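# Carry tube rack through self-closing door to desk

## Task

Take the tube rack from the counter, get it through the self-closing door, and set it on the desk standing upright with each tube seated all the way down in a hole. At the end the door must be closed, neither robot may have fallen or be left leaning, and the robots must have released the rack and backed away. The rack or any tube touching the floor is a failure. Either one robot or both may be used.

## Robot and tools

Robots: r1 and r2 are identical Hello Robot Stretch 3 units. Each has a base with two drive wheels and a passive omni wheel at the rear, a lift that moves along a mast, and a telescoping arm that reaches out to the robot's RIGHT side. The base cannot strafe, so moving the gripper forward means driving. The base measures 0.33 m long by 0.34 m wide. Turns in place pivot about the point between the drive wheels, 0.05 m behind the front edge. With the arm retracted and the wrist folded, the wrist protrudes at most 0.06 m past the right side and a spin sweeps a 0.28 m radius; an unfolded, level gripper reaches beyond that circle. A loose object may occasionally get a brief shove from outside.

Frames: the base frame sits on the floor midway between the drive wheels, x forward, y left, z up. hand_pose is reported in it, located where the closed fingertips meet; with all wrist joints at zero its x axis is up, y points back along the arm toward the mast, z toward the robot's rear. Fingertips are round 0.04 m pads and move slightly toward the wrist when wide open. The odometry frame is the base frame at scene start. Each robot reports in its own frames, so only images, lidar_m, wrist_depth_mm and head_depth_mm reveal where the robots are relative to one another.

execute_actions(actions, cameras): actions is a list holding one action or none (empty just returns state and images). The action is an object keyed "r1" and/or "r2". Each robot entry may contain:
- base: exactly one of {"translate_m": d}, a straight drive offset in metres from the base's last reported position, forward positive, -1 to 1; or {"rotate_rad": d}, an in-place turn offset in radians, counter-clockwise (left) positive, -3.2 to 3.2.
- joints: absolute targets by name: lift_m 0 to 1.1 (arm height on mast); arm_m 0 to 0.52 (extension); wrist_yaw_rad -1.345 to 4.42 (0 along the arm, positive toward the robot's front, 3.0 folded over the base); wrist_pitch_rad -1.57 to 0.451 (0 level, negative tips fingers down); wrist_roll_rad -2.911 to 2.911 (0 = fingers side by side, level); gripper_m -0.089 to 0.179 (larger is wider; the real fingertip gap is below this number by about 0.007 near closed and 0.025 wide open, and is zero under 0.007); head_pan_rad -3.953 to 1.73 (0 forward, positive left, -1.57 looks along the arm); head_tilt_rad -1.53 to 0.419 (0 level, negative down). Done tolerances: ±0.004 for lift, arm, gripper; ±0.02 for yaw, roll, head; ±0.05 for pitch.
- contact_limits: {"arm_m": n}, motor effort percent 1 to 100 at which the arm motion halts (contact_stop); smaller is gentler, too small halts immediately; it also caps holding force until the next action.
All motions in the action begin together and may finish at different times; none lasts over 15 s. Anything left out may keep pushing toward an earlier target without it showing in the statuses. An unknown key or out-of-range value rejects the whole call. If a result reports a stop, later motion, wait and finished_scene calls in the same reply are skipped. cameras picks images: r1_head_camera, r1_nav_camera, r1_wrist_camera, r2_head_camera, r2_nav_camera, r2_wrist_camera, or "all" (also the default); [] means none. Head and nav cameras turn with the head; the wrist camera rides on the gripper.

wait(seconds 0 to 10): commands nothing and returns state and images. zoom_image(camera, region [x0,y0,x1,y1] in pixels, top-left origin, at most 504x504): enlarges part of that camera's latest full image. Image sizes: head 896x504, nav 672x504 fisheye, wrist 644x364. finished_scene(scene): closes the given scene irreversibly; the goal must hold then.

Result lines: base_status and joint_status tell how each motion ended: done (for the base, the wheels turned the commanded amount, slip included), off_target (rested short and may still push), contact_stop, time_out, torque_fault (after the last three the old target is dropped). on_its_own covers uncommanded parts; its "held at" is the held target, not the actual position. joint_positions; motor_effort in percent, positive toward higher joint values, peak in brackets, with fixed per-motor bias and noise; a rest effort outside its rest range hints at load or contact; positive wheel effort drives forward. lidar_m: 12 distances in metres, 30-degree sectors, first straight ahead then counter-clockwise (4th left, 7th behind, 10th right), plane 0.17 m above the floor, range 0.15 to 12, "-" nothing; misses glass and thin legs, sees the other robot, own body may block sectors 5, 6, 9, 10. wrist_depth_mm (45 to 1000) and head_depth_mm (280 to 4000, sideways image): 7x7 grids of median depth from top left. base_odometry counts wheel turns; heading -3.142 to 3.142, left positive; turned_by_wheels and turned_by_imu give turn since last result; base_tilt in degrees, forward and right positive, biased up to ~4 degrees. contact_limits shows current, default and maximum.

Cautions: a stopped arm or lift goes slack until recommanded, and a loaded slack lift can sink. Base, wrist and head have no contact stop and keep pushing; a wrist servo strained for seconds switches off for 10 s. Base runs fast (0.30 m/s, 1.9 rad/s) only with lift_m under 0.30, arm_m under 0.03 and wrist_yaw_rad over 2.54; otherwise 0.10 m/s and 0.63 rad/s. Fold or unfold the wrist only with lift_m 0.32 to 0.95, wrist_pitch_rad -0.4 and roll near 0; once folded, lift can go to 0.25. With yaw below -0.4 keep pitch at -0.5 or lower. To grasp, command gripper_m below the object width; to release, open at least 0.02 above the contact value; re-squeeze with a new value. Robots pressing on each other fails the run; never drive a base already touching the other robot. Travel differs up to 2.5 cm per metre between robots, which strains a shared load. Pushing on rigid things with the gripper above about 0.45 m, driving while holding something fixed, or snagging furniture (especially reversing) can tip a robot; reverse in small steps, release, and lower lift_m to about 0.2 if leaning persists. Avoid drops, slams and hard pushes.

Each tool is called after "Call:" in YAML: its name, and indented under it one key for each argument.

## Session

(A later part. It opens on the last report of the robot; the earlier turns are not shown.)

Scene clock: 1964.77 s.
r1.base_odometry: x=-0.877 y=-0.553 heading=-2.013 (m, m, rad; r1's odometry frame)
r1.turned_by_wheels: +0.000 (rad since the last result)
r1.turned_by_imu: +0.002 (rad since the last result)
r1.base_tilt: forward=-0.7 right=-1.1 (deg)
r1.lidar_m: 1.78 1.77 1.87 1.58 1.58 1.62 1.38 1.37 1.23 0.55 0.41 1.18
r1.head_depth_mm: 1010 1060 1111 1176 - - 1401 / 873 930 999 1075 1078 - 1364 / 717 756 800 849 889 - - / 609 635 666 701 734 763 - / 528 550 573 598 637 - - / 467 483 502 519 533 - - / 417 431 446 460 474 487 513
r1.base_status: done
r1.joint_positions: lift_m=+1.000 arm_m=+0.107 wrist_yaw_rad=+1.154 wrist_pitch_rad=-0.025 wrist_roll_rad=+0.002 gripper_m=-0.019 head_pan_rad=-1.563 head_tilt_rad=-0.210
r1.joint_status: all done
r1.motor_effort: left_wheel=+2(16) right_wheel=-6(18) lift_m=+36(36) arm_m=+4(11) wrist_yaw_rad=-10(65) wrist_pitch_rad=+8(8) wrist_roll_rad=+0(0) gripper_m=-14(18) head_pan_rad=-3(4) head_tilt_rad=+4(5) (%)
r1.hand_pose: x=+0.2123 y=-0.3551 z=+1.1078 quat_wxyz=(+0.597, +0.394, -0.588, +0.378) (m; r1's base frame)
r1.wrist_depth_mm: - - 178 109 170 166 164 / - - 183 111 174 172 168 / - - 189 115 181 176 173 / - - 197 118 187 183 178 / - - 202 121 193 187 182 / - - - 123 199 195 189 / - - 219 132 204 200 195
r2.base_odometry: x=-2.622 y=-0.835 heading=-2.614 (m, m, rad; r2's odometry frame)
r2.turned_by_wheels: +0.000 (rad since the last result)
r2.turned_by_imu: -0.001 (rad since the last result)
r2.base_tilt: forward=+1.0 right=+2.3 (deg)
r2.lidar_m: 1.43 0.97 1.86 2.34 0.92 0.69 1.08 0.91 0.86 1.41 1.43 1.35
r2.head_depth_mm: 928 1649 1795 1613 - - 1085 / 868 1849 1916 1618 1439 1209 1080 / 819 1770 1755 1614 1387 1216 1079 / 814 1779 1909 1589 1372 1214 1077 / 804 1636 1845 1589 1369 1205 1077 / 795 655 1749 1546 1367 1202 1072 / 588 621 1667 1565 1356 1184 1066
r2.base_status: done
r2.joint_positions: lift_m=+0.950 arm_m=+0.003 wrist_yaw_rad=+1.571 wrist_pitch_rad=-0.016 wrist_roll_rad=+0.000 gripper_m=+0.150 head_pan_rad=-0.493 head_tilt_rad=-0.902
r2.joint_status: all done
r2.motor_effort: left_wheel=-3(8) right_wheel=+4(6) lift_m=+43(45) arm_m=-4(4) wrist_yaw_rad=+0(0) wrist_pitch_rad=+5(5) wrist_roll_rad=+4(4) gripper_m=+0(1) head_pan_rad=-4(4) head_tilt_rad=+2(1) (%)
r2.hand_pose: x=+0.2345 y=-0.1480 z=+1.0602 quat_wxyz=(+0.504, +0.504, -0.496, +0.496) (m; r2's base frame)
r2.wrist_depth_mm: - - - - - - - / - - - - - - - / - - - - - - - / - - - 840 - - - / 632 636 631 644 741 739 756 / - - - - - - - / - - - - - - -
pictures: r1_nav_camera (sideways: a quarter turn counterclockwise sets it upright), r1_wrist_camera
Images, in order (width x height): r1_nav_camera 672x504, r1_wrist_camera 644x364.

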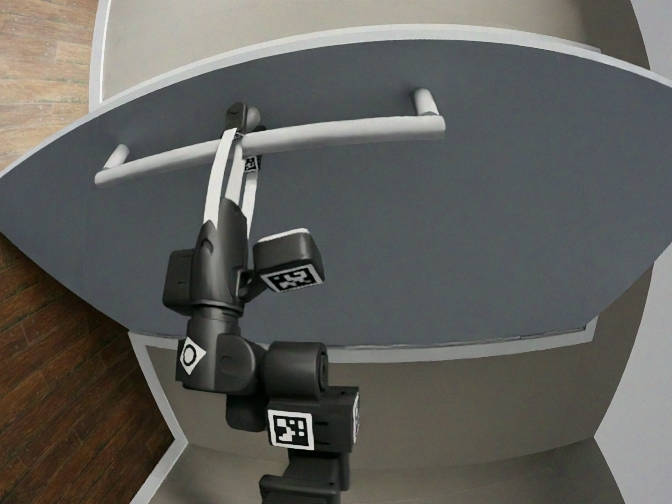

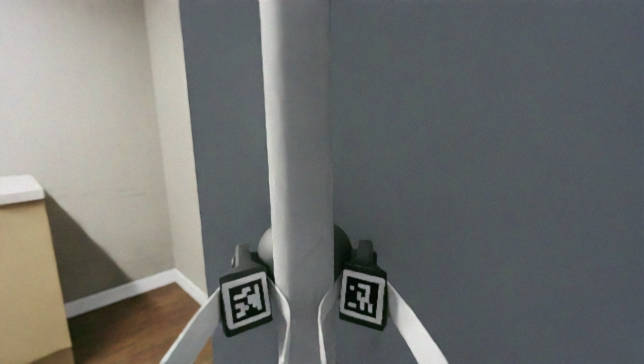

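Call:
execute_actions:
  actions:
    - {"r1":{"base":{"translate_m":0.0774},"joints":{"arm_m":0.125,"wrist_yaw_rad":1.07}}}
  cameras: ["r1_wrist_camera"]

Call:
execute_actions:
  actions:
    - {"r1":{"base":{"translate_m":0.0756},"joints":{"arm_m":0.150,"wrist_yaw_rad":0.97}}}
  cameras: ["r1_wrist_camera"]

Call:
execute_actions:
  actions:
    - {"r1":{"base":{"translate_m":0.0732},"joints":{"arm_m":0.181,"wrist_yaw_rad":0.872}}}
  cameras: ["r1_wrist_camera"]

Call:
execute_actions:
  actions:
    - {"r1":{"base":{"translate_m":0.0701},"joints":{"arm_m":0.218,"wrist_yaw_rad":0.78}}}
  cameras: ["r1_wrist_camera", "r1_nav_camera"]

Scene clock: 1978.80 s.
r1.base_odometry: x=-0.910 y=-0.623 heading=-2.013 (m, m, rad; r1's odometry frame)
r1.turned_by_wheels: +0.000 (rad since the last result)
r1.turned_by_imu: +0.001 (rad since the last result)
r1.base_tilt: forward=-0.6 right=-1.0 (deg)
r1.lidar_m: 1.71 1.70 1.90 1.60 1.60 1.71 1.45 1.44 1.19 0.55 0.45 1.16
r1.head_depth_mm: 941 1011 1069 1135 - - 1372 / 779 826 880 944 - - 1261 / 666 700 739 782 816 - - / 581 608 637 669 698 727 801 / 515 536 559 583 615 - - / 462 480 498 517 523 - 578 / 419 434 449 464 484 494 518
r1.base_status: done
r1.joint_positions: lift_m=+1.000 arm_m=+0.125 wrist_yaw_rad=+1.060 wrist_pitch_rad=-0.025 wrist_roll_rad=+0.002 gripper_m=-0.019 head_pan_rad=-1.563 head_tilt_rad=-0.210
r1.joint_status: all done
r1.motor_effort: left_wheel=-1(19) right_wheel=+1(16) lift_m=+36(36) arm_m=+2(11) wrist_yaw_rad=+12(71) wrist_pitch_rad=+8(8) wrist_roll_rad=+0(0) gripper_m=-15(19) head_pan_rad=-4(4) head_tilt_rad=+4(5) (%)
r1.hand_pose: x=+0.2016 y=-0.3947 z=+1.1079 quat_wxyz=(+0.614, +0.366, -0.606, +0.350) (m; r1's base frame)
r1.wrist_depth_mm: - - 178 108 171 168 165 / - - 184 111 175 173 170 / - - 189 114 181 178 174 / - - 196 118 188 183 180 / - - 203 121 192 191 186 / - - - 124 198 195 192 / - - 216 132 206 201 198
r2.base_odometry: x=-2.622 y=-0.835 heading=-2.614 (m, m, rad; r2's odometry frame)
r2.turned_by_wheels: +0.000 (rad since the last result)
r2.turned_by_imu: +0.001 (rad since the last result)
r2.base_tilt: forward=+1.0 right=+2.3 (deg)
r2.lidar_m: 1.44 0.97 1.87 2.34 0.92 0.69 1.02 0.91 0.87 1.41 1.43 1.35
r2.head_depth_mm: 925 1647 1799 1619 - - 1082 / 871 1865 1915 1603 1447 1196 1085 / 825 1765 1779 1595 1387 1217 1083 / 813 1787 1894 1610 1366 1209 1078 / 803 1625 1847 1588 1379 1202 1076 / 795 654 1738 1553 1363 1201 1071 / 591 622 1652 1568 1357 1201 1067
r2.base_status: not commanded
r2.joint_positions: lift_m=+0.950 arm_m=+0.003 wrist_yaw_rad=+1.571 wrist_pitch_rad=-0.016 wrist_roll_rad=+0.000 gripper_m=+0.150 head_pan_rad=-0.493 head_tilt_rad=-0.902
r2.joint_status: not commanded
r2.motor_effort: left_wheel=-3(3) right_wheel=+4(4) lift_m=+43(43) arm_m=-4(4) wrist_yaw_rad=-1(1) wrist_pitch_rad=+5(5) wrist_roll_rad=+4(4) gripper_m=+0(0) head_pan_rad=-5(5) head_tilt_rad=+1(2) (%)
r2.hand_pose: x=+0.2345 y=-0.1480 z=+1.0602 quat_wxyz=(+0.504, +0.504, -0.496, +0.496) (m; r2's base frame)
r2.wrist_depth_mm: - - - - - - - / - - - - - - - / - - - - - - - / - - - 866 - - - / 624 636 639 638 724 731 746 / - - - - - - - / - - - - - - -
pictures: r1_wrist_camera
Images, in order (width x height): r1_wrist_camera 644x364.

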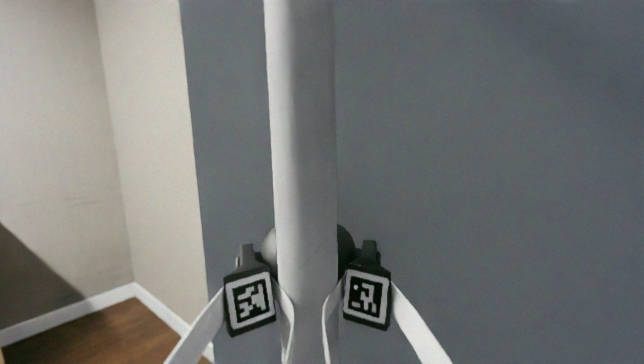

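Scene clock: 1980.50 s.
r1.base_odometry: x=-0.942 y=-0.691 heading=-2.013 (m, m, rad; r1's odometry frame)
r1.turned_by_wheels: +0.000 (rad since the last result)
r1.turned_by_imu: +0.001 (rad since the last result)
r1.base_tilt: forward=-0.6 right=-1.0 (deg)
r1.lidar_m: 1.63 1.63 1.82 1.63 1.62 1.80 1.52 1.52 1.07 0.56 0.48 1.13
r1.head_depth_mm: 845 900 963 1043 - 1273 1319 / 728 770 814 860 - - 1108 / 637 670 707 746 775 - 912 / 570 596 624 655 687 - 773 / 514 535 559 583 - - 672 / 468 486 505 526 539 569 596 / 430 444 461 478 418 429 457
r1.base_status: done
r1.joint_positions: lift_m=+1.000 arm_m=+0.150 wrist_yaw_rad=+0.959 wrist_pitch_rad=-0.024 wrist_roll_rad=+0.002 gripper_m=-0.019 head_pan_rad=-1.563 head_tilt_rad=-0.210
r1.joint_status: all done
r1.on_its_own: wrist_yaw_rad is at rest, and its effort (+13) is outside its rest range (-12 to +12)
r1.motor_effort: left_wheel=-2(20) right_wheel=+2(18) lift_m=+36(36) arm_m=+2(10) wrist_yaw_rad=+13(66) wrist_pitch_rad=+8(8) wrist_roll_rad=+0(0) gripper_m=-15(18) head_pan_rad=-4(4) head_tilt_rad=+4(4) (%)
r1.hand_pose: x=+0.1878 y=-0.4417 z=+1.1081 quat_wxyz=(+0.631, +0.334, -0.624, +0.318) (m; r1's base frame)
r1.wrist_depth_mm: - - 177 107 172 171 167 / - - 181 111 177 174 173 / - - 186 114 181 179 178 / - - 194 118 188 186 183 / - - 199 121 195 191 189 / - - - 124 200 198 194 / - - 217 132 208 205 202
r2.base_odometry: x=-2.622 y=-0.835 heading=-2.614 (m, m, rad; r2's odometry frame)
r2.turned_by_wheels: +0.000 (rad since the last result)
r2.turned_by_imu: +0.000 (rad since the last result)
r2.base_tilt: forward=+1.0 right=+2.3 (deg)
r2.lidar_m: 1.44 0.97 1.87 2.34 0.92 0.69 0.97 0.89 0.86 1.41 1.43 1.35
r2.head_depth_mm: 930 1662 1794 1632 - - 1081 / 872 1849 1919 1617 1447 1201 1089 / 825 1751 1762 1627 1393 1213 1082 / 811 1755 1882 1606 1374 1209 1079 / 805 1629 1822 1599 1364 1204 1080 / 793 654 1756 1550 1369 1197 1070 / 590 624 1668 1561 1362 1192 1067
r2.base_status: not commanded
r2.joint_positions: lift_m=+0.950 arm_m=+0.003 wrist_yaw_rad=+1.571 wrist_pitch_rad=-0.016 wrist_roll_rad=+0.000 gripper_m=+0.150 head_pan_rad=-0.493 head_tilt_rad=-0.902
r2.joint_status: not commanded
r2.motor_effort: left_wheel=-3(3) right_wheel=+4(4) lift_m=+43(43) arm_m=-4(4) wrist_yaw_rad=+0(0) wrist_pitch_rad=+5(5) wrist_roll_rad=+4(4) gripper_m=+0(0) head_pan_rad=-5(4) head_tilt_rad=+1(1) (%)
r2.hand_pose: x=+0.2345 y=-0.1480 z=+1.0602 quat_wxyz=(+0.504, +0.504, -0.496, +0.496) (m; r2's base frame)
r2.wrist_depth_mm: - - - - - - - / - - - - - - - / - - - - - - - / - - - 839 - - - / 618 629 635 644 733 728 740 / - - - - - - - / - - - - - - -
pictures: r1_wrist_camera
Images, in order (width x height): r1_wrist_camera 644x364.

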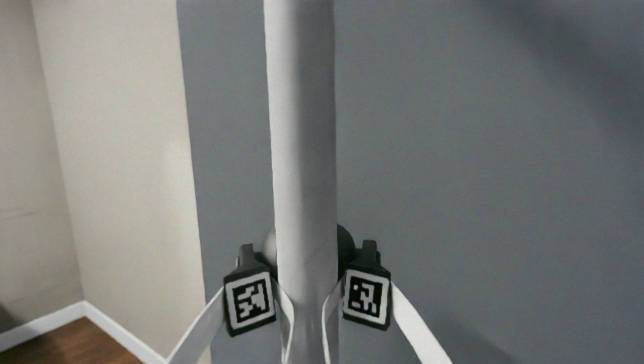

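Scene clock: 1982.17 s.
r1.base_odometry: x=-0.974 y=-0.757 heading=-2.013 (m, m, rad; r1's odometry frame)
r1.turned_by_wheels: +0.000 (rad since the last result)
r1.turned_by_imu: +0.001 (rad since the last result)
r1.base_tilt: forward=-0.6 right=-1.0 (deg)
r1.lidar_m: 1.56 1.56 1.74 1.65 1.64 1.86 1.59 1.59 0.99 0.58 0.53 1.11
r1.head_depth_mm: 788 839 896 954 - 1170 1233 / 700 738 783 825 - 977 1026 / 630 660 694 734 - - 882 / 572 597 626 657 694 - 773 / 524 546 569 595 - - 688 / 483 501 521 543 560 591 619 / 448 464 435 442 496 527 552
r1.base_status: done
r1.joint_positions: lift_m=+1.000 arm_m=+0.181 wrist_yaw_rad=+0.858 wrist_pitch_rad=-0.024 wrist_roll_rad=+0.002 gripper_m=-0.019 head_pan_rad=-1.563 head_tilt_rad=-0.210
r1.joint_status: all done
r1.on_its_own: wrist_yaw_rad is at rest, and its effort (+16) is outside its rest range (-12 to +12)
r1.motor_effort: left_wheel=-2(19) right_wheel=+2(15) lift_m=+36(36) arm_m=+2(9) wrist_yaw_rad=+16(61) wrist_pitch_rad=+8(8) wrist_roll_rad=+0(0) gripper_m=-15(17) head_pan_rad=-4(4) head_tilt_rad=+4(4) (%)
r1.hand_pose: x=+0.1720 y=-0.4930 z=+1.1082 quat_wxyz=(+0.646, +0.302, -0.640, +0.286) (m; r1's base frame)
r1.wrist_depth_mm: - 893 176 108 173 172 170 / - 974 182 111 178 176 175 / - 974 186 114 184 182 180 / - - 192 118 190 188 185 / - - 199 122 196 195 191 / - - 207 124 202 200 197 / - - 215 132 207 207 203
r2.base_odometry: x=-2.622 y=-0.835 heading=-2.614 (m, m, rad; r2's odometry frame)
r2.turned_by_wheels: +0.000 (rad since the last result)
r2.turned_by_imu: +0.000 (rad since the last result)
r2.base_tilt: forward=+1.1 right=+2.3 (deg)
r2.lidar_m: 1.43 0.97 1.86 2.34 0.92 0.69 0.92 0.88 0.86 1.41 1.43 1.35
r2.head_depth_mm: 928 1657 1786 1627 - - 1083 / 870 1849 1934 1631 1460 1200 1088 / 824 1780 1774 1606 1389 1218 1083 / 813 1757 1903 1603 1371 1210 1081 / 801 1637 1847 1588 1367 1207 1074 / 799 656 1752 1546 1372 1198 1068 / 589 622 1664 1578 1349 1192 1064
r2.base_status: not commanded
r2.joint_positions: lift_m=+0.950 arm_m=+0.003 wrist_yaw_rad=+1.571 wrist_pitch_rad=-0.016 wrist_roll_rad=+0.000 gripper_m=+0.150 head_pan_rad=-0.493 head_tilt_rad=-0.902
r2.joint_status: not commanded
r2.motor_effort: left_wheel=-3(3) right_wheel=+4(4) lift_m=+43(43) arm_m=-4(4) wrist_yaw_rad=-2(0) wrist_pitch_rad=+5(5) wrist_roll_rad=+4(4) gripper_m=+0(1) head_pan_rad=-4(4) head_tilt_rad=+2(2) (%)
r2.hand_pose: x=+0.2345 y=-0.1480 z=+1.0602 quat_wxyz=(+0.504, +0.504, -0.496, +0.496) (m; r2's base frame)
r2.wrist_depth_mm: - - - - - - - / - - - - - - - / - - - - - - - / - - - 853 - - - / 636 639 636 649 739 736 741 / - - - - - - - / - - - - - - -
pictures: r1_wrist_camera
Images, in order (width x height): r1_wrist_camera 644x364.

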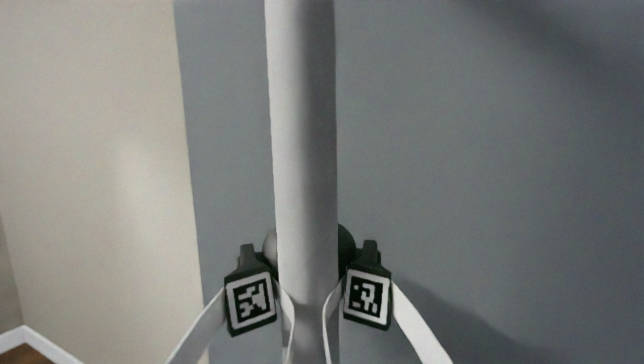

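Scene clock: 1983.87 s.
r1.base_odometry: x=-1.004 y=-0.821 heading=-2.013 (m, m, rad; r1's odometry frame)
r1.turned_by_wheels: +0.000 (rad since the last result)
r1.turned_by_imu: +0.000 (rad since the last result)
r1.base_tilt: forward=-0.6 right=-1.1 (deg)
r1.lidar_m: 1.49 1.49 1.66 1.67 1.66 1.89 1.65 1.65 0.96 0.61 0.57 1.09
r1.head_depth_mm: 765 808 859 906 - 1066 1153 / 692 729 769 810 - 931 997 / 634 666 699 733 - 855 880 / 586 611 640 673 - 757 789 / 543 564 590 613 - 673 713 / 507 526 530 553 520 591 644 / 474 491 507 531 550 574 601
r1.base_status: done
r1.joint_positions: lift_m=+1.000 arm_m=+0.218 wrist_yaw_rad=+0.761 wrist_pitch_rad=-0.023 wrist_roll_rad=+0.002 gripper_m=-0.019 head_pan_rad=-1.563 head_tilt_rad=-0.210
r1.joint_status: all done
r1.on_its_own: wrist_yaw_rad is at rest, and its effort (+23) is outside its rest range (-12 to +12)
r1.motor_effort: left_wheel=-4(16) right_wheel=+4(13) lift_m=+37(36) arm_m=+1(8) wrist_yaw_rad=+23(52) wrist_pitch_rad=+8(8) wrist_roll_rad=+0(0) gripper_m=-15(16) head_pan_rad=-4(4) head_tilt_rad=+4(4) (%)
r1.hand_pose: x=+0.1548 y=-0.5481 z=+1.1084 quat_wxyz=(+0.659, +0.270, -0.654, +0.255) (m; r1's base frame)
r1.wrist_depth_mm: 856 718 176 107 174 173 173 / 870 731 181 111 178 179 177 / 910 752 186 115 185 183 183 / 955 793 193 118 189 189 189 / - 839 200 121 196 194 194 / - 863 206 124 202 201 200 / - 911 214 132 208 209 208
r2.base_odometry: x=-2.622 y=-0.835 heading=-2.614 (m, m, rad; r2's odometry frame)
r2.turned_by_wheels: +0.000 (rad since the last result)
r2.turned_by_imu: +0.000 (rad since the last result)
r2.base_tilt: forward=+1.0 right=+2.3 (deg)
r2.lidar_m: 1.44 0.97 1.87 2.34 0.92 0.69 0.88 0.85 0.86 1.41 1.43 1.35
r2.head_depth_mm: 927 1645 1812 1614 - - 1079 / 866 1851 1918 1608 1453 1201 1086 / 822 1761 1767 1606 1382 1219 1081 / 810 1761 1909 1618 1372 1210 1075 / 803 1635 1829 1597 1372 1195 1077 / 796 655 1746 1539 1364 1198 1067 / 589 622 1664 1574 1356 1194 1066
r2.base_status: not commanded
r2.joint_positions: lift_m=+0.950 arm_m=+0.003 wrist_yaw_rad=+1.571 wrist_pitch_rad=-0.016 wrist_roll_rad=+0.000 gripper_m=+0.150 head_pan_rad=-0.493 head_tilt_rad=-0.902
r2.joint_status: not commanded
r2.motor_effort: left_wheel=-3(3) right_wheel=+4(4) lift_m=+43(43) arm_m=-4(4) wrist_yaw_rad=+0(0) wrist_pitch_rad=+5(5) wrist_roll_rad=+4(4) gripper_m=+0(0) head_pan_rad=-4(4) head_tilt_rad=+1(2) (%)
r2.hand_pose: x=+0.2345 y=-0.1480 z=+1.0602 quat_wxyz=(+0.504, +0.504, -0.496, +0.496) (m; r2's base frame)
r2.wrist_depth_mm: - - - - - - - / - - - - - - - / - - - - - - - / - - - 835 - - - / 626 642 639 632 739 730 747 / - - - - - - - / - - - - - - -
pictures: r1_nav_camera (sideways: a quarter turn counterclockwise sets it upright), r1_wrist_camera
Images, in order (width x height): r1_nav_camera 672x504, r1_wrist_camera 644x364.

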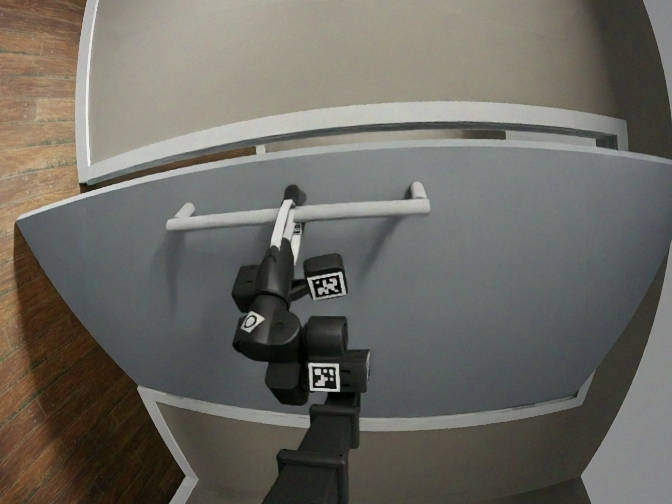

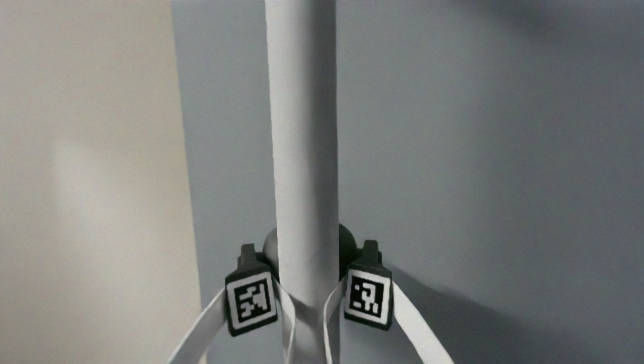

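Call:
execute_actions:
  actions:
    - {"r1":{"base":{"translate_m":0.0667},"joints":{"arm_m":0.262,"wrist_yaw_rad":0.66}}}
  cameras: ["r1_wrist_camera"]

Scene clock: 1996.50 s.
r1.base_odometry: x=-1.032 y=-0.881 heading=-2.013 (m, m, rad; r1's odometry frame)
r1.turned_by_wheels: +0.000 (rad since the last result)
r1.turned_by_imu: +0.001 (rad since the last result)
r1.base_tilt: forward=-0.6 right=-1.1 (deg)
r1.lidar_m: 1.43 1.43 1.60 1.69 1.68 1.91 1.72 1.72 0.95 0.65 0.63 1.06
r1.head_depth_mm: 758 801 846 895 - 1031 1114 / 700 738 776 815 - 929 995 / 652 684 718 747 - 853 899 / 608 638 665 694 - 780 820 / 572 596 623 646 671 714 752 / 538 560 570 591 627 653 696 / 509 531 553 581 614 907 964
r1.base_status: done
r1.joint_positions: lift_m=+1.000 arm_m=+0.262 wrist_yaw_rad=+0.656 wrist_pitch_rad=-0.022 wrist_roll_rad=+0.002 gripper_m=-0.019 head_pan_rad=-1.563 head_tilt_rad=-0.210
r1.joint_status: all done
r1.motor_effort: left_wheel=-1(19) right_wheel=-1(19) lift_m=+37(36) arm_m=+3(9) wrist_yaw_rad=+4(59) wrist_pitch_rad=+7(8) wrist_roll_rad=+0(0) gripper_m=-14(17) head_pan_rad=-5(4) head_tilt_rad=+5(4) (%)
r1.hand_pose: x=+0.1346 y=-0.6093 z=+1.1086 quat_wxyz=(+0.672, +0.236, -0.667, +0.220) (m; r1's base frame)
r1.wrist_depth_mm: 611 550 176 109 174 176 176 / 639 571 181 111 181 181 181 / 665 581 185 115 186 186 186 / 710 621 190 118 192 192 192 / 720 649 197 121 199 198 200 / 771 677 204 124 204 205 204 / 778 693 213 133 213 213 212
r2.base_odometry: x=-2.622 y=-0.835 heading=-2.614 (m, m, rad; r2's odometry frame)
r2.turned_by_wheels: +0.000 (rad since the last result)
r2.turned_by_imu: +0.001 (rad since the last result)
r2.base_tilt: forward=+1.0 right=+2.3 (deg)
r2.lidar_m: 1.43 0.97 1.86 2.34 0.92 0.69 0.84 0.83 0.86 1.41 1.43 1.35
r2.head_depth_mm: 928 1657 1800 1618 - - 1084 / 866 1852 1895 1629 1454 1204 1093 / 820 1769 1759 1610 1393 1218 1081 / 810 1770 1897 1613 1373 1209 1077 / 803 1645 1842 1582 1378 1207 1068 / 791 654 1769 1542 1366 1193 1076 / 589 621 1665 1574 1370 1194 1070
r2.base_status: not commanded
r2.joint_positions: lift_m=+0.950 arm_m=+0.003 wrist_yaw_rad=+1.571 wrist_pitch_rad=-0.016 wrist_roll_rad=+0.000 gripper_m=+0.150 head_pan_rad=-0.493 head_tilt_rad=-0.902
r2.joint_status: not commanded
r2.motor_effort: left_wheel=-3(3) right_wheel=+4(4) lift_m=+43(43) arm_m=-4(3) wrist_yaw_rad=+0(2) wrist_pitch_rad=+5(5) wrist_roll_rad=+4(4) gripper_m=+1(1) head_pan_rad=-5(4) head_tilt_rad=+1(1) (%)
r2.hand_pose: x=+0.2345 y=-0.1480 z=+1.0602 quat_wxyz=(+0.504, +0.504, -0.496, +0.496) (m; r2's base frame)
r2.wrist_depth_mm: - - - - - - - / - - - - - - - / - - - - - - - / - - - 842 - - - / 631 636 635 648 726 730 739 / - - - - - - - / - - - - - - -
pictures: r1_wrist_camera
Images, in order (width x height): r1_wrist_camera 644x364.

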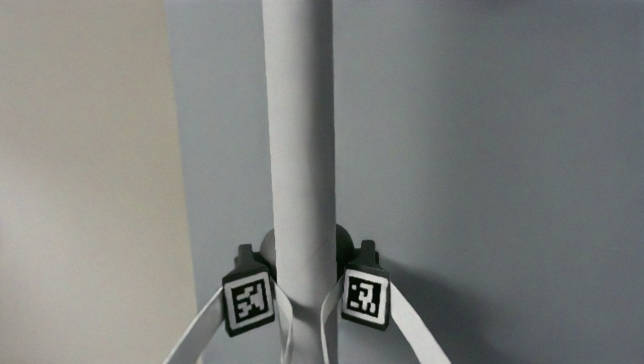

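Call:
execute_actions:
  actions:
    - {"r1":{"base":{"translate_m":0.0627},"joints":{"arm_m":0.311,"wrist_yaw_rad":0.568}}}
  cameras: ["r1_wrist_camera"]

Scene clock: 2001.83 s.
r1.base_odometry: x=-1.059 y=-0.938 heading=-2.013 (m, m, rad; r1's odometry frame)
r1.turned_by_wheels: +0.000 (rad since the last result)
r1.turned_by_imu: +0.001 (rad since the last result)
r1.base_tilt: forward=-0.7 right=-1.0 (deg)
r1.lidar_m: 1.37 1.37 1.53 1.70 1.71 1.93 1.78 1.78 0.95 0.69 0.69 1.04
r1.head_depth_mm: 767 808 853 900 965 1024 1102 / 721 755 796 835 907 946 1006 / 678 710 745 770 - 876 925 / 641 670 698 721 - 814 860 / 608 635 657 666 701 758 800 / 578 602 625 653 684 721 762 / 733 767 803 837 883 921 972
r1.base_status: done
r1.joint_positions: lift_m=+1.000 arm_m=+0.311 wrist_yaw_rad=+0.561 wrist_pitch_rad=-0.021 wrist_roll_rad=+0.002 gripper_m=-0.019 head_pan_rad=-1.563 head_tilt_rad=-0.210
r1.joint_status: all done
r1.motor_effort: left_wheel=-1(18) right_wheel=+1(15) lift_m=+36(36) arm_m=+2(8) wrist_yaw_rad=+8(54) wrist_pitch_rad=+7(7) wrist_roll_rad=+0(0) gripper_m=-14(16) head_pan_rad=-4(4) head_tilt_rad=+3(5) (%)
r1.hand_pose: x=+0.1146 y=-0.6723 z=+1.1089 quat_wxyz=(+0.681, +0.203, -0.678, +0.188) (m; r1's base frame)
r1.wrist_depth_mm: 450 430 174 109 177 177 180 / 474 441 180 112 181 182 184 / 481 461 185 116 187 188 190 / 514 473 191 118 195 194 194 / 537 495 197 121 198 200 202 / 562 511 204 124 205 206 208 / 587 523 213 134 213 213 216
r2.base_odometry: x=-2.622 y=-0.835 heading=-2.614 (m, m, rad; r2's odometry frame)
r2.turned_by_wheels: +0.000 (rad since the last result)
r2.turned_by_imu: +0.001 (rad since the last result)
r2.base_tilt: forward=+1.0 right=+2.3 (deg)
r2.lidar_m: 1.43 0.97 1.86 2.34 0.92 0.69 0.79 0.79 0.86 1.41 1.43 1.35
r2.head_depth_mm: 929 1655 1796 1618 - - 1081 / 866 1844 1899 1616 1438 1199 1088 / 822 1768 1764 1605 1381 1214 1081 / 811 1764 1893 1602 1376 1210 1078 / 806 1638 1842 1590 1373 1205 1078 / 793 653 1739 1533 1372 1196 1071 / 589 620 1664 1565 1355 1196 1067
r2.base_status: not commanded
r2.joint_positions: lift_m=+0.950 arm_m=+0.003 wrist_yaw_rad=+1.571 wrist_pitch_rad=-0.016 wrist_roll_rad=+0.000 gripper_m=+0.150 head_pan_rad=-0.493 head_tilt_rad=-0.902
r2.joint_status: not commanded
r2.motor_effort: left_wheel=-3(3) right_wheel=+4(4) lift_m=+43(43) arm_m=-4(4) wrist_yaw_rad=-1(0) wrist_pitch_rad=+5(5) wrist_roll_rad=+4(4) gripper_m=+0(1) head_pan_rad=-4(5) head_tilt_rad=+1(1) (%)
r2.hand_pose: x=+0.2345 y=-0.1480 z=+1.0602 quat_wxyz=(+0.504, +0.504, -0.496, +0.496) (m; r2's base frame)
r2.wrist_depth_mm: - - - - - - - / - - - - - - - / - - - - - - - / - - - 847 - - - / 626 628 625 633 732 733 750 / - - - - - - - / - - - - - - -
pictures: r1_wrist_camera
Images, in order (width x height): r1_wrist_camera 644x364.

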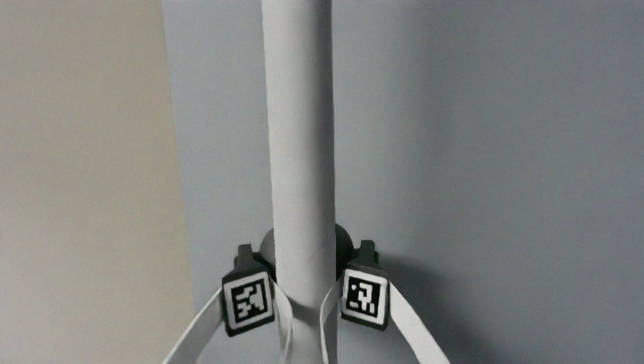

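Call:
execute_actions:
  actions:
    - {"r1":{"base":{"translate_m":0.058},"joints":{"arm_m":0.365,"wrist_yaw_rad":0.47}}}
  cameras: ["r1_wrist_camera"]

Scene clock: 2008.87 s.
r1.base_odometry: x=-1.084 y=-0.990 heading=-2.013 (m, m, rad; r1's odometry frame)
r1.turned_by_wheels: +0.000 (rad since the last result)
r1.turned_by_imu: +0.001 (rad since the last result)
r1.base_tilt: forward=-0.7 right=-1.1 (deg)
r1.lidar_m: 1.32 1.31 1.47 1.73 1.72 1.95 1.84 1.83 0.97 0.76 0.89 1.02
r1.head_depth_mm: 785 824 870 913 970 1040 1111 / 746 783 823 864 926 973 1031 / 712 745 781 804 882 915 972 / 681 711 745 771 825 863 910 / 652 679 701 730 768 812 859 / 634 664 693 731 872 912 963 / 730 760 793 829 868 912 963
r1.base_status: done
r1.joint_positions: lift_m=+1.000 arm_m=+0.365 wrist_yaw_rad=+0.465 wrist_pitch_rad=-0.020 wrist_roll_rad=+0.002 gripper_m=-0.019 head_pan_rad=-1.563 head_tilt_rad=-0.210
r1.joint_status: all done
r1.motor_effort: left_wheel=-1(18) right_wheel=+0(16) lift_m=+36(36) arm_m=+2(8) wrist_yaw_rad=+6(52) wrist_pitch_rad=+7(7) wrist_roll_rad=+0(0) gripper_m=-14(16) head_pan_rad=-4(4) head_tilt_rad=+4(4) (%)
r1.hand_pose: x=+0.0931 y=-0.7384 z=+1.1091 quat_wxyz=(+0.689, +0.170, -0.687, +0.156) (m; r1's base frame)
r1.wrist_depth_mm: 335 330 174 109 177 180 181 / 355 340 180 112 182 183 186 / 362 352 184 115 189 190 192 / 370 364 190 119 193 197 199 / 385 363 196 121 199 203 204 / 401 386 201 124 205 208 212 / 418 396 209 133 216 215 219
r2.base_odometry: x=-2.622 y=-0.835 heading=-2.614 (m, m, rad; r2's odometry frame)
r2.turned_by_wheels: +0.000 (rad since the last result)
r2.turned_by_imu: +0.001 (rad since the last result)
r2.base_tilt: forward=+1.0 right=+2.3 (deg)
r2.lidar_m: 1.44 0.97 1.86 2.34 0.92 0.69 0.75 0.75 0.86 1.41 1.43 1.35
r2.head_depth_mm: 927 1649 1781 1638 - - 1084 / 867 1835 1924 1617 1446 1203 1088 / 820 1761 1758 1605 1382 1219 1083 / 813 1778 1888 1602 1376 1211 1083 / 801 1638 1823 1600 1366 1203 1074 / 793 653 1752 1551 1366 1190 1070 / 589 621 1671 1570 1356 1197 1069
r2.base_status: not commanded
r2.joint_positions: lift_m=+0.950 arm_m=+0.003 wrist_yaw_rad=+1.571 wrist_pitch_rad=-0.016 wrist_roll_rad=+0.000 gripper_m=+0.150 head_pan_rad=-0.493 head_tilt_rad=-0.902
r2.joint_status: not commanded
r2.motor_effort: left_wheel=-3(3) right_wheel=+4(4) lift_m=+43(43) arm_m=-4(4) wrist_yaw_rad=-2(0) wrist_pitch_rad=+5(5) wrist_roll_rad=+4(4) gripper_m=+0(0) head_pan_rad=-5(4) head_tilt_rad=+1(2) (%)
r2.hand_pose: x=+0.2345 y=-0.1480 z=+1.0602 quat_wxyz=(+0.504, +0.504, -0.496, +0.496) (m; r2's base frame)
r2.wrist_depth_mm: - - - - - - - / - - - - - - - / - - - - - - - / - - - 846 - - - / 633 633 637 643 706 735 741 / - - - - - - - / - - - - - - -
pictures: r1_wrist_camera
Images, in order (width x height): r1_wrist_camera 644x364.

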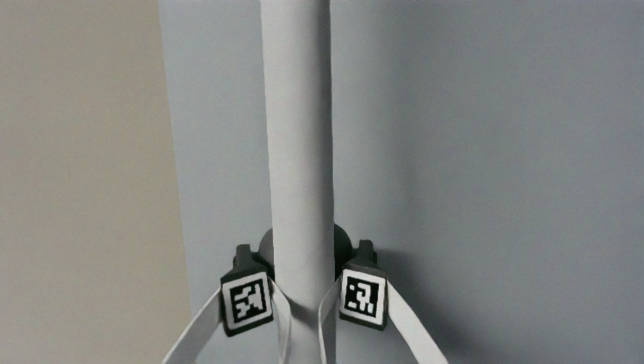

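Call:
execute_actions:
  actions:
    - {"r1":{"base":{"translate_m":0.0532},"joints":{"arm_m":0.424,"wrist_yaw_rad":0.38}}}
  cameras: ["r1_wrist_camera"]

Scene clock: 2017.87 s.
r1.base_odometry: x=-1.106 y=-1.038 heading=-2.013 (m, m, rad; r1's odometry frame)
r1.turned_by_wheels: +0.000 (rad since the last result)
r1.turned_by_imu: +0.001 (rad since the last result)
r1.base_tilt: forward=-0.7 right=-0.9 (deg)
r1.lidar_m: 1.27 1.26 1.41 1.74 1.73 1.97 1.89 1.88 1.01 0.83 0.88 1.01
r1.head_depth_mm: 813 853 899 938 - 1061 1133 / 784 819 860 896 957 1009 1073 / 752 787 825 - 921 961 1020 / 727 758 793 815 876 920 969 / 702 733 758 790 829 881 931 / 729 759 790 836 874 916 965 / 724 754 784 818 855 897 944
r1.base_status: done
r1.joint_positions: lift_m=+1.000 arm_m=+0.424 wrist_yaw_rad=+0.373 wrist_pitch_rad=-0.019 wrist_roll_rad=+0.002 gripper_m=-0.019 head_pan_rad=-1.563 head_tilt_rad=-0.210
r1.joint_status: all done
r1.motor_effort: left_wheel=-1(18) right_wheel=+1(13) lift_m=+37(36) arm_m=+2(7) wrist_yaw_rad=+9(46) wrist_pitch_rad=+6(7) wrist_roll_rad=+0(0) gripper_m=-14(15) head_pan_rad=-4(4) head_tilt_rad=+4(3) (%)
r1.hand_pose: x=+0.0717 y=-0.8069 z=+1.1093 quat_wxyz=(+0.696, +0.138, -0.694, +0.124) (m; r1's base frame)
r1.wrist_depth_mm: 242 227 173 110 179 181 183 / 249 236 178 112 183 186 187 / 260 242 183 115 188 190 195 / 267 252 189 119 194 198 199 / 274 261 195 121 201 203 205 / 285 279 200 124 207 210 215 / 292 288 210 132 215 218 222
r2.base_odometry: x=-2.622 y=-0.835 heading=-2.614 (m, m, rad; r2's odometry frame)
r2.turned_by_wheels: +0.000 (rad since the last result)
r2.turned_by_imu: +0.001 (rad since the last result)
r2.base_tilt: forward=+1.0 right=+2.3 (deg)
r2.lidar_m: 1.44 0.97 1.87 2.34 0.92 0.69 0.71 0.71 0.86 1.41 1.43 1.35
r2.head_depth_mm: 928 1644 1789 1613 - - 1085 / 870 1843 1919 1616 1433 1208 1086 / 821 1751 1772 1616 1393 1220 1087 / 812 1774 1911 1594 1380 1208 1079 / 802 1625 1840 1588 1372 1203 1073 / 794 654 1760 1544 1362 1203 1066 / 590 622 1673 1576 1346 1194 1060
r2.base_status: not commanded
r2.joint_positions: lift_m=+0.950 arm_m=+0.003 wrist_yaw_rad=+1.571 wrist_pitch_rad=-0.016 wrist_roll_rad=+0.000 gripper_m=+0.150 head_pan_rad=-0.493 head_tilt_rad=-0.902
r2.joint_status: not commanded
r2.motor_effort: left_wheel=-4(3) right_wheel=+4(4) lift_m=+43(43) arm_m=-4(4) wrist_yaw_rad=+0(0) wrist_pitch_rad=+6(5) wrist_roll_rad=+4(4) gripper_m=+0(0) head_pan_rad=-4(4) head_tilt_rad=+1(2) (%)
r2.hand_pose: x=+0.2345 y=-0.1480 z=+1.0602 quat_wxyz=(+0.504, +0.504, -0.496, +0.496) (m; r2's base frame)
r2.wrist_depth_mm: - - - - - - - / - - - - - - - / - - - - - - - / - - - 832 - - - / 625 627 633 650 735 725 729 / - - - - - - - / - - - - - - -
pictures: r1_wrist_camera
Images, in order (width x height): r1_wrist_camera 644x364.

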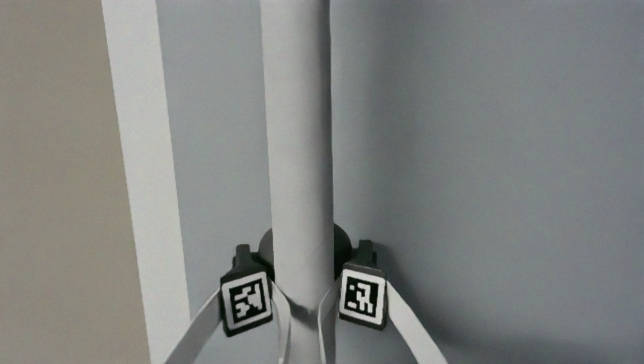

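Call:
execute_actions:
  actions:
    - {"r1":{"base":{"translate_m":0.046},"joints":{"arm_m":0.482,"wrist_yaw_rad":0.335}}}
  cameras: ["r1_wrist_camera","r1_nav_camera"]

Scene clock: 2029.20 s.
r1.base_odometry: x=-1.126 y=-1.080 heading=-2.014 (m, m, rad; r1's odometry frame)
r1.turned_by_wheels: -0.001 (rad since the last result)
r1.turned_by_imu: -0.001 (rad since the last result)
r1.base_tilt: forward=-0.7 right=-1.1 (deg)
r1.lidar_m: 1.23 1.22 1.36 1.75 1.75 1.99 1.93 1.90 1.04 0.87 0.87 0.99
r1.head_depth_mm: 846 885 933 970 1042 1092 1159 / 819 859 899 934 997 1051 1110 / 796 832 871 - 964 1015 1072 / 775 807 841 860 929 977 1029 / 754 783 821 856 894 937 987 / 724 756 791 826 866 910 959 / 715 741 773 805 842 883 925
r1.base_status: done
r1.joint_positions: lift_m=+1.000 arm_m=+0.481 wrist_yaw_rad=+0.305 wrist_pitch_rad=-0.021 wrist_roll_rad=+0.002 gripper_m=-0.019 head_pan_rad=-1.563 head_tilt_rad=-0.210
r1.joint_status: wrist_yaw_rad off_target (ended at +0.305, target +0.335); the others done
r1.on_its_own: left_wheel is at rest, and its effort (-21) is outside its rest range (-18 to +18); right_wheel is at rest, and its effort (+26) is outside its rest range (-18 to +18); wrist_yaw_rad is at rest, and its effort (+36) is outside its rest range (-12 to +12)
r1.motor_effort: left_wheel=-21(23) right_wheel=+26(27) lift_m=+36(36) arm_m=+9(10) wrist_yaw_rad=+36(36) wrist_pitch_rad=+7(7) wrist_roll_rad=+0(0) gripper_m=-15(16) head_pan_rad=-4(4) head_tilt_rad=+4(4) (%)
r1.hand_pose: x=+0.0553 y=-0.8701 z=+1.1088 quat_wxyz=(+0.700, +0.115, -0.698, +0.100) (m; r1's base frame)
r1.wrist_depth_mm: 157 164 173 108 178 181 182 / 162 164 178 111 183 186 189 / 166 170 184 115 189 193 193 / 171 173 189 118 195 198 200 / 178 179 196 121 200 203 205 / 193 183 199 124 206 212 214 / 200 191 211 132 216 218 221
r2.base_odometry: x=-2.622 y=-0.835 heading=-2.614 (m, m, rad; r2's odometry frame)
r2.turned_by_wheels: +0.000 (rad since the last result)
r2.turned_by_imu: +0.001 (rad since the last result)
r2.base_tilt: forward=+1.0 right=+2.3 (deg)
r2.lidar_m: 1.43 0.97 1.86 2.34 0.92 0.69 0.66 0.67 0.86 1.41 1.43 1.35
r2.head_depth_mm: 929 1643 1786 1621 - - 1084 / 866 1842 1931 1615 1448 1203 1085 / 824 1769 1763 1610 1388 1212 1078 / 818 1755 1885 1600 1374 1214 1080 / 804 1625 1842 1590 1369 1211 1077 / 798 654 1746 1540 1372 1192 1072 / 591 621 1657 1578 1348 1190 1066
r2.base_status: not commanded
r2.joint_positions: lift_m=+0.950 arm_m=+0.003 wrist_yaw_rad=+1.571 wrist_pitch_rad=-0.016 wrist_roll_rad=+0.000 gripper_m=+0.150 head_pan_rad=-0.493 head_tilt_rad=-0.902
r2.joint_status: not commanded
r2.motor_effort: left_wheel=-3(3) right_wheel=+4(4) lift_m=+43(43) arm_m=-4(4) wrist_yaw_rad=+0(2) wrist_pitch_rad=+5(5) wrist_roll_rad=+4(4) gripper_m=+0(0) head_pan_rad=-4(5) head_tilt_rad=+1(1) (%)
r2.hand_pose: x=+0.2345 y=-0.1480 z=+1.0602 quat_wxyz=(+0.504, +0.504, -0.496, +0.496) (m; r2's base frame)
r2.wrist_depth_mm: - - - - - - - / - - - - - - - / - - - - - - - / - - - 838 - - - / 634 635 645 648 729 740 739 / - - - - - - - / - - - - - - -
pictures: r1_nav_camera (sideways: a quarter turn counterclockwise sets it upright), r1_wrist_camera
Images, in order (width x height): r1_nav_camera 672x504, r1_wrist_camera 644x364.

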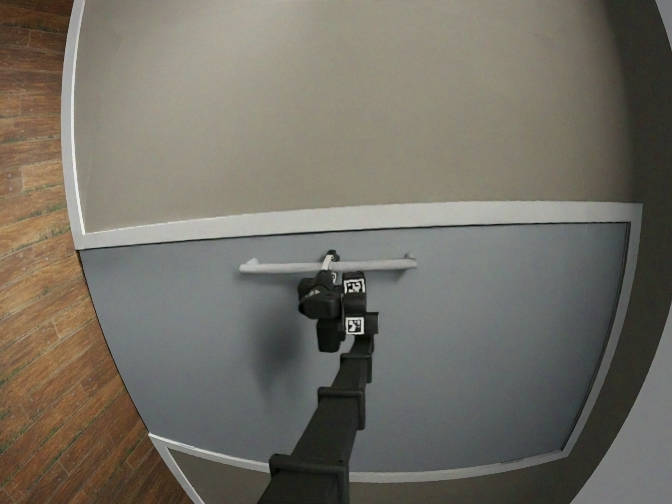

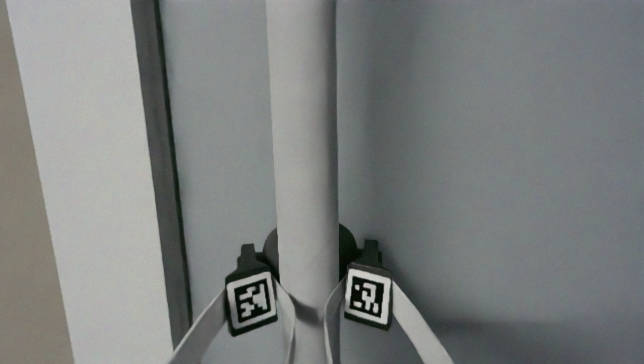

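Call:
execute_actions:
  actions:
    - {"r1": {"joints": {"gripper_m": 0.15, "wrist_yaw_rad": 0.31}}}

Scene clock: 2047.43 s.
r1.base_odometry: x=-1.126 y=-1.080 heading=-2.013 (m, m, rad; r1's odometry frame)
r1.turned_by_wheels: +0.001 (rad since the last result)
r1.turned_by_imu: +0.003 (rad since the last result)
r1.base_tilt: forward=-0.6 right=-1.1 (deg)
r1.lidar_m: 1.22 1.22 1.36 1.76 1.75 1.99 1.93 1.89 1.04 0.86 0.87 0.99
r1.head_depth_mm: 843 882 926 969 1043 1090 1159 / 816 855 898 932 996 1048 1113 / 795 831 867 - 967 1007 1072 / 773 806 837 868 926 979 1026 / 750 783 815 849 889 934 984 / 728 757 789 824 871 911 955 / 713 740 774 805 844 885 926
r1.base_status: not commanded
r1.joint_positions: lift_m=+1.000 arm_m=+0.482 wrist_yaw_rad=+0.307 wrist_pitch_rad=-0.021 wrist_roll_rad=+0.002 gripper_m=+0.150 head_pan_rad=-1.563 head_tilt_rad=-0.210
r1.joint_status: all done
r1.motor_effort: left_wheel=-1(12) right_wheel=+1(15) lift_m=+36(36) arm_m=+5(9) wrist_yaw_rad=+4(20) wrist_pitch_rad=+7(7) wrist_roll_rad=+0(0) gripper_m=+0(82) head_pan_rad=-4(4) head_tilt_rad=+4(4) (%)
r1.hand_pose: x=+0.0557 y=-0.8703 z=+1.1087 quat_wxyz=(+0.700, +0.116, -0.698, +0.100) (m; r1's base frame)
r1.wrist_depth_mm: 156 159 172 106 174 178 179 / 161 163 176 109 180 183 185 / 166 167 183 113 185 188 192 / 171 173 188 116 192 195 197 / 178 177 193 121 198 200 202 / 194 185 199 124 205 206 209 / - 191 207 130 212 218 216
r2.base_odometry: x=-2.622 y=-0.835 heading=-2.614 (m, m, rad; r2's odometry frame)
r2.turned_by_wheels: +0.000 (rad since the last result)
r2.turned_by_imu: +0.001 (rad since the last result)
r2.base_tilt: forward=+1.0 right=+2.2 (deg)
r2.lidar_m: 1.44 0.97 1.87 2.34 0.92 0.69 0.66 0.67 0.86 1.41 1.44 1.35
r2.head_depth_mm: 929 1656 1788 1616 - - 1079 / 869 1857 1914 1624 1444 1204 1084 / 824 1748 1780 1615 1389 1216 1087 / 811 1767 1882 1603 1377 1216 1076 / 802 1637 1830 1586 1363 1208 1072 / 795 653 1757 1550 1377 1201 1066 / 588 624 1657 1574 1354 1197 1069
r2.base_status: not commanded
r2.joint_positions: lift_m=+0.950 arm_m=+0.003 wrist_yaw_rad=+1.571 wrist_pitch_rad=-0.016 wrist_roll_rad=+0.000 gripper_m=+0.150 head_pan_rad=-0.493 head_tilt_rad=-0.902
r2.joint_status: not commanded
r2.motor_effort: left_wheel=-2(3) right_wheel=+4(4) lift_m=+43(43) arm_m=-4(4) wrist_yaw_rad=-2(1) wrist_pitch_rad=+5(5) wrist_roll_rad=+4(4) gripper_m=+0(1) head_pan_rad=-5(4) head_tilt_rad=+1(1) (%)
r2.hand_pose: x=+0.2345 y=-0.1480 z=+1.0602 quat_wxyz=(+0.504, +0.504, -0.496, +0.496) (m; r2's base frame)
r2.wrist_depth_mm: - - - - - - - / - - - - - - - / - - - - - - - / - - - 846 - - - / 629 627 642 636 728 742 742 / - - - - - - - / - - - - - - -
pictures: r1_head_camera (sideways: a quarter turn clockwise sets it upright), r1_nav_camera (sideways: a quarter turn counterclockwise sets it upright), r1_wrist_camera, r2_head_camera (sideways: a quarter turn clockwise sets it upright), r2_nav_camera (sideways: a quarter turn counterclockwise sets it upright), r2_wrist_camera
Images, in order (width x height): r1_head_camera 896x504, r1_nav_camera 672x504, r1_wrist_camera 644x364, r2_head_camera 896x504, r2_nav_camera 672x504, r2_wrist_camera 644x364.

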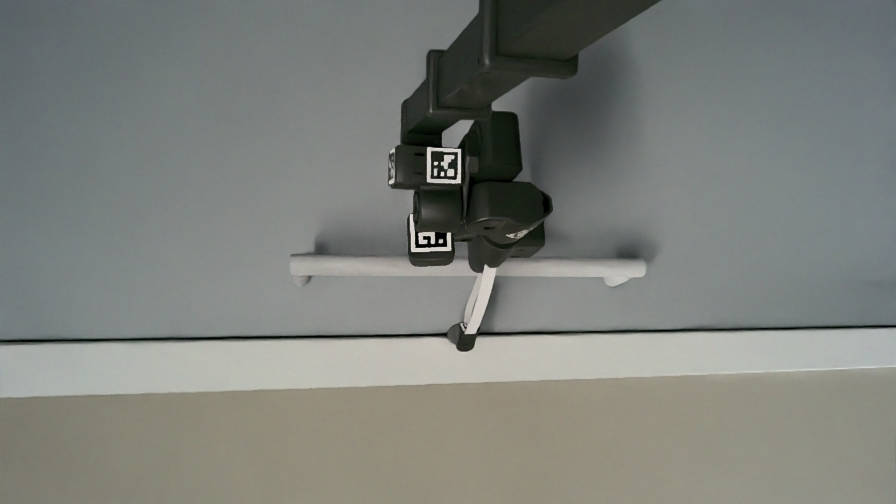

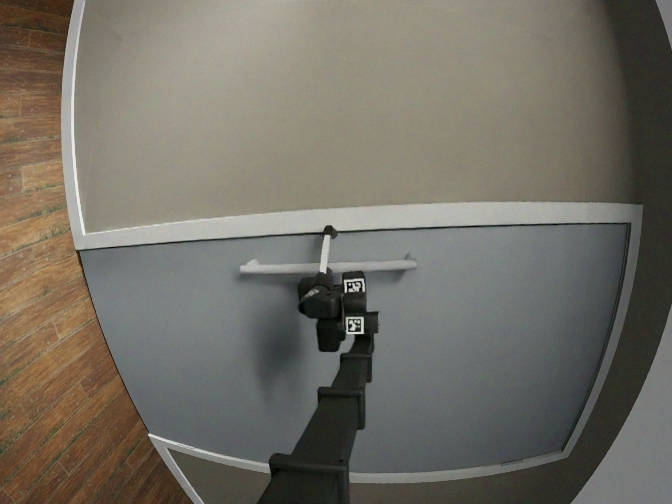

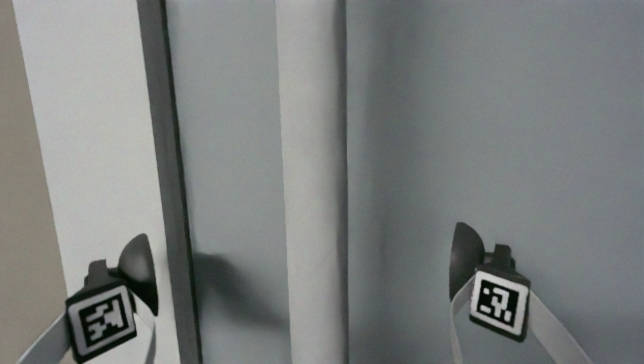

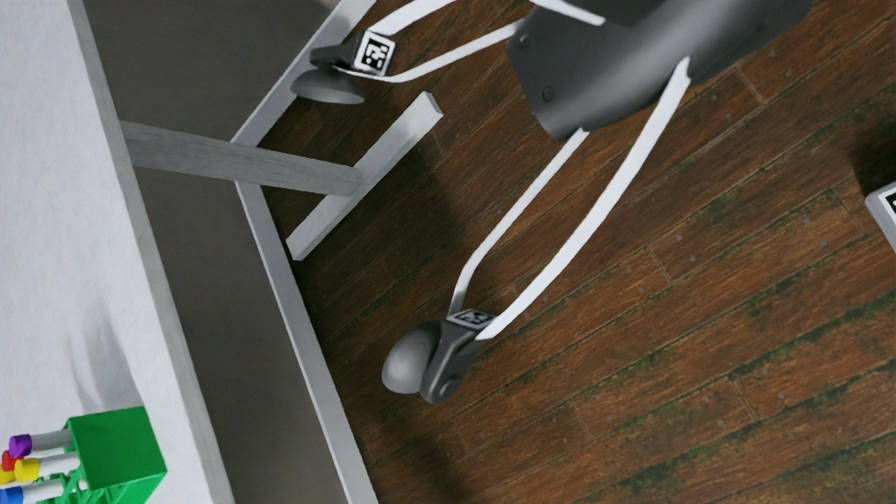

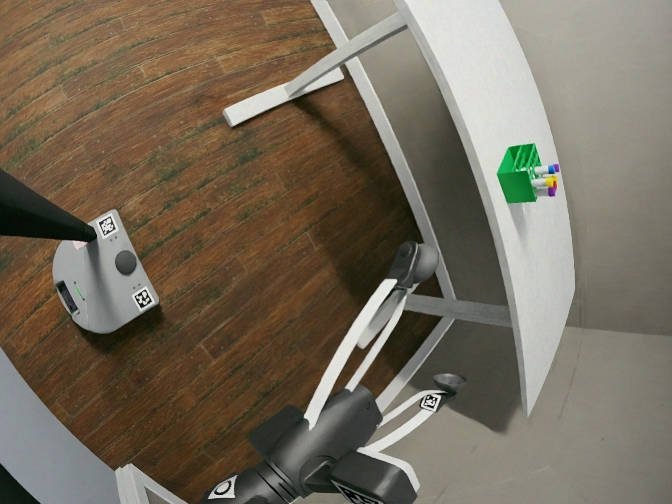

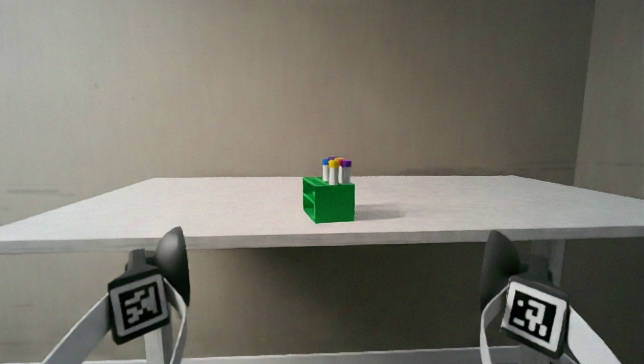

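Call:
execute_actions:
  actions:
    - {"r1": {"joints": {"arm_m": 0.05}}}
  cameras: ["r1_wrist_camera", "r1_nav_camera"]

Scene clock: 2053.87 s.
r1.base_odometry: x=-1.126 y=-1.080 heading=-2.013 (m, m, rad; r1's odometry frame)
r1.turned_by_wheels: +0.000 (rad since the last result)
r1.turned_by_imu: +0.001 (rad since the last result)
r1.base_tilt: forward=-0.6 right=-1.0 (deg)
r1.lidar_m: 1.22 1.22 1.36 1.76 1.75 1.98 1.93 1.90 1.04 0.87 0.87 0.99
r1.head_depth_mm: 841 882 927 976 1019 - - / 820 856 899 943 992 1031 - / 796 832 868 913 951 - - / 774 806 838 878 915 - - / 750 785 819 851 891 921 984 / 727 758 788 824 862 908 961 / 713 740 772 807 842 886 925
r1.base_status: not commanded
r1.joint_positions: lift_m=+1.000 arm_m=+0.050 wrist_yaw_rad=+0.308 wrist_pitch_rad=-0.021 wrist_roll_rad=+0.002 gripper_m=+0.150 head_pan_rad=-1.563 head_tilt_rad=-0.210
r1.joint_status: all done
r1.motor_effort: left_wheel=-1(1) right_wheel=+1(1) lift_m=+36(36) arm_m=-5(5) wrist_yaw_rad=+2(4) wrist_pitch_rad=+7(7) wrist_roll_rad=+0(0) gripper_m=+1(0) head_pan_rad=-4(4) head_tilt_rad=+4(4) (%)
r1.hand_pose: x=+0.0561 y=-0.4390 z=+1.1087 quat_wxyz=(+0.699, +0.116, -0.698, +0.101) (m; r1's base frame)
r1.wrist_depth_mm: 551 551 554 559 569 577 577 / 560 568 574 566 591 581 600 / 576 571 588 596 605 618 603 / 596 609 608 604 617 627 643 / 605 614 620 627 627 655 636 / 623 643 642 655 661 671 672 / 650 665 667 663 688 688 673
r2.base_odometry: x=-2.622 y=-0.835 heading=-2.614 (m, m, rad; r2's odometry frame)
r2.turned_by_wheels: +0.000 (rad since the last result)
r2.turned_by_imu: +0.001 (rad since the last result)
r2.base_tilt: forward=+1.0 right=+2.3 (deg)
r2.lidar_m: 1.44 0.97 1.87 2.34 0.93 0.69 0.66 0.67 0.86 1.41 1.43 1.35
r2.head_depth_mm: 925 1650 1822 1617 - - 1082 / 871 1844 1916 1618 1448 1187 1090 / 821 1761 1772 1608 1378 1216 1086 / 816 1763 1911 1591 1378 1210 1082 / 803 1643 1847 1585 1363 1206 1073 / 795 654 1750 1564 1365 1196 1068 / 589 622 1665 1569 1350 1198 1062
r2.base_status: not commanded
r2.joint_positions: lift_m=+0.950 arm_m=+0.003 wrist_yaw_rad=+1.571 wrist_pitch_rad=-0.016 wrist_roll_rad=+0.000 gripper_m=+0.150 head_pan_rad=-0.493 head_tilt_rad=-0.902
r2.joint_status: not commanded
r2.motor_effort: left_wheel=-3(3) right_wheel=+4(4) lift_m=+43(43) arm_m=-4(4) wrist_yaw_rad=-1(0) wrist_pitch_rad=+5(5) wrist_roll_rad=+4(4) gripper_m=+0(1) head_pan_rad=-4(5) head_tilt_rad=+1(1) (%)
r2.hand_pose: x=+0.2345 y=-0.1480 z=+1.0602 quat_wxyz=(+0.504, +0.504, -0.496, +0.496) (m; r2's base frame)
r2.wrist_depth_mm: - - - - - - - / - - - - - - - / - - - - - - - / - - - 832 - - - / 629 634 642 636 732 742 745 / - - - - - - - / - - - - - - -
pictures: r1_nav_camera (sideways: a quarter turn counterclockwise sets it upright), r1_wrist_camera
Images, in order (width x height): r1_nav_camera 672x504, r1_wrist_camera 644x364.

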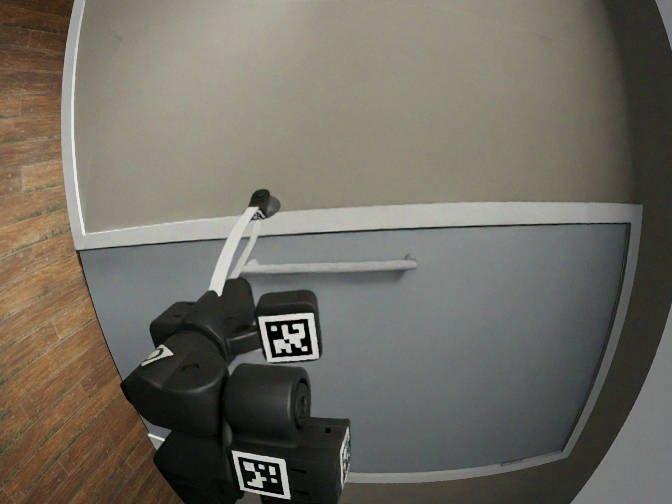

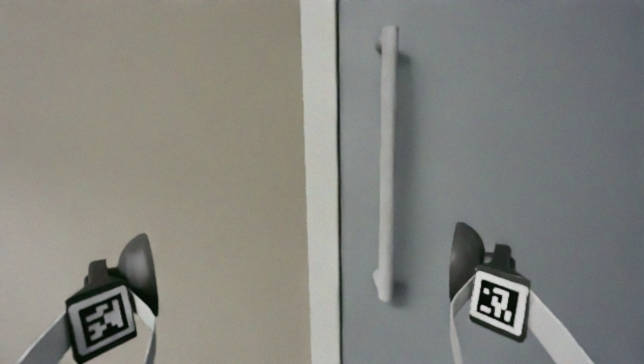

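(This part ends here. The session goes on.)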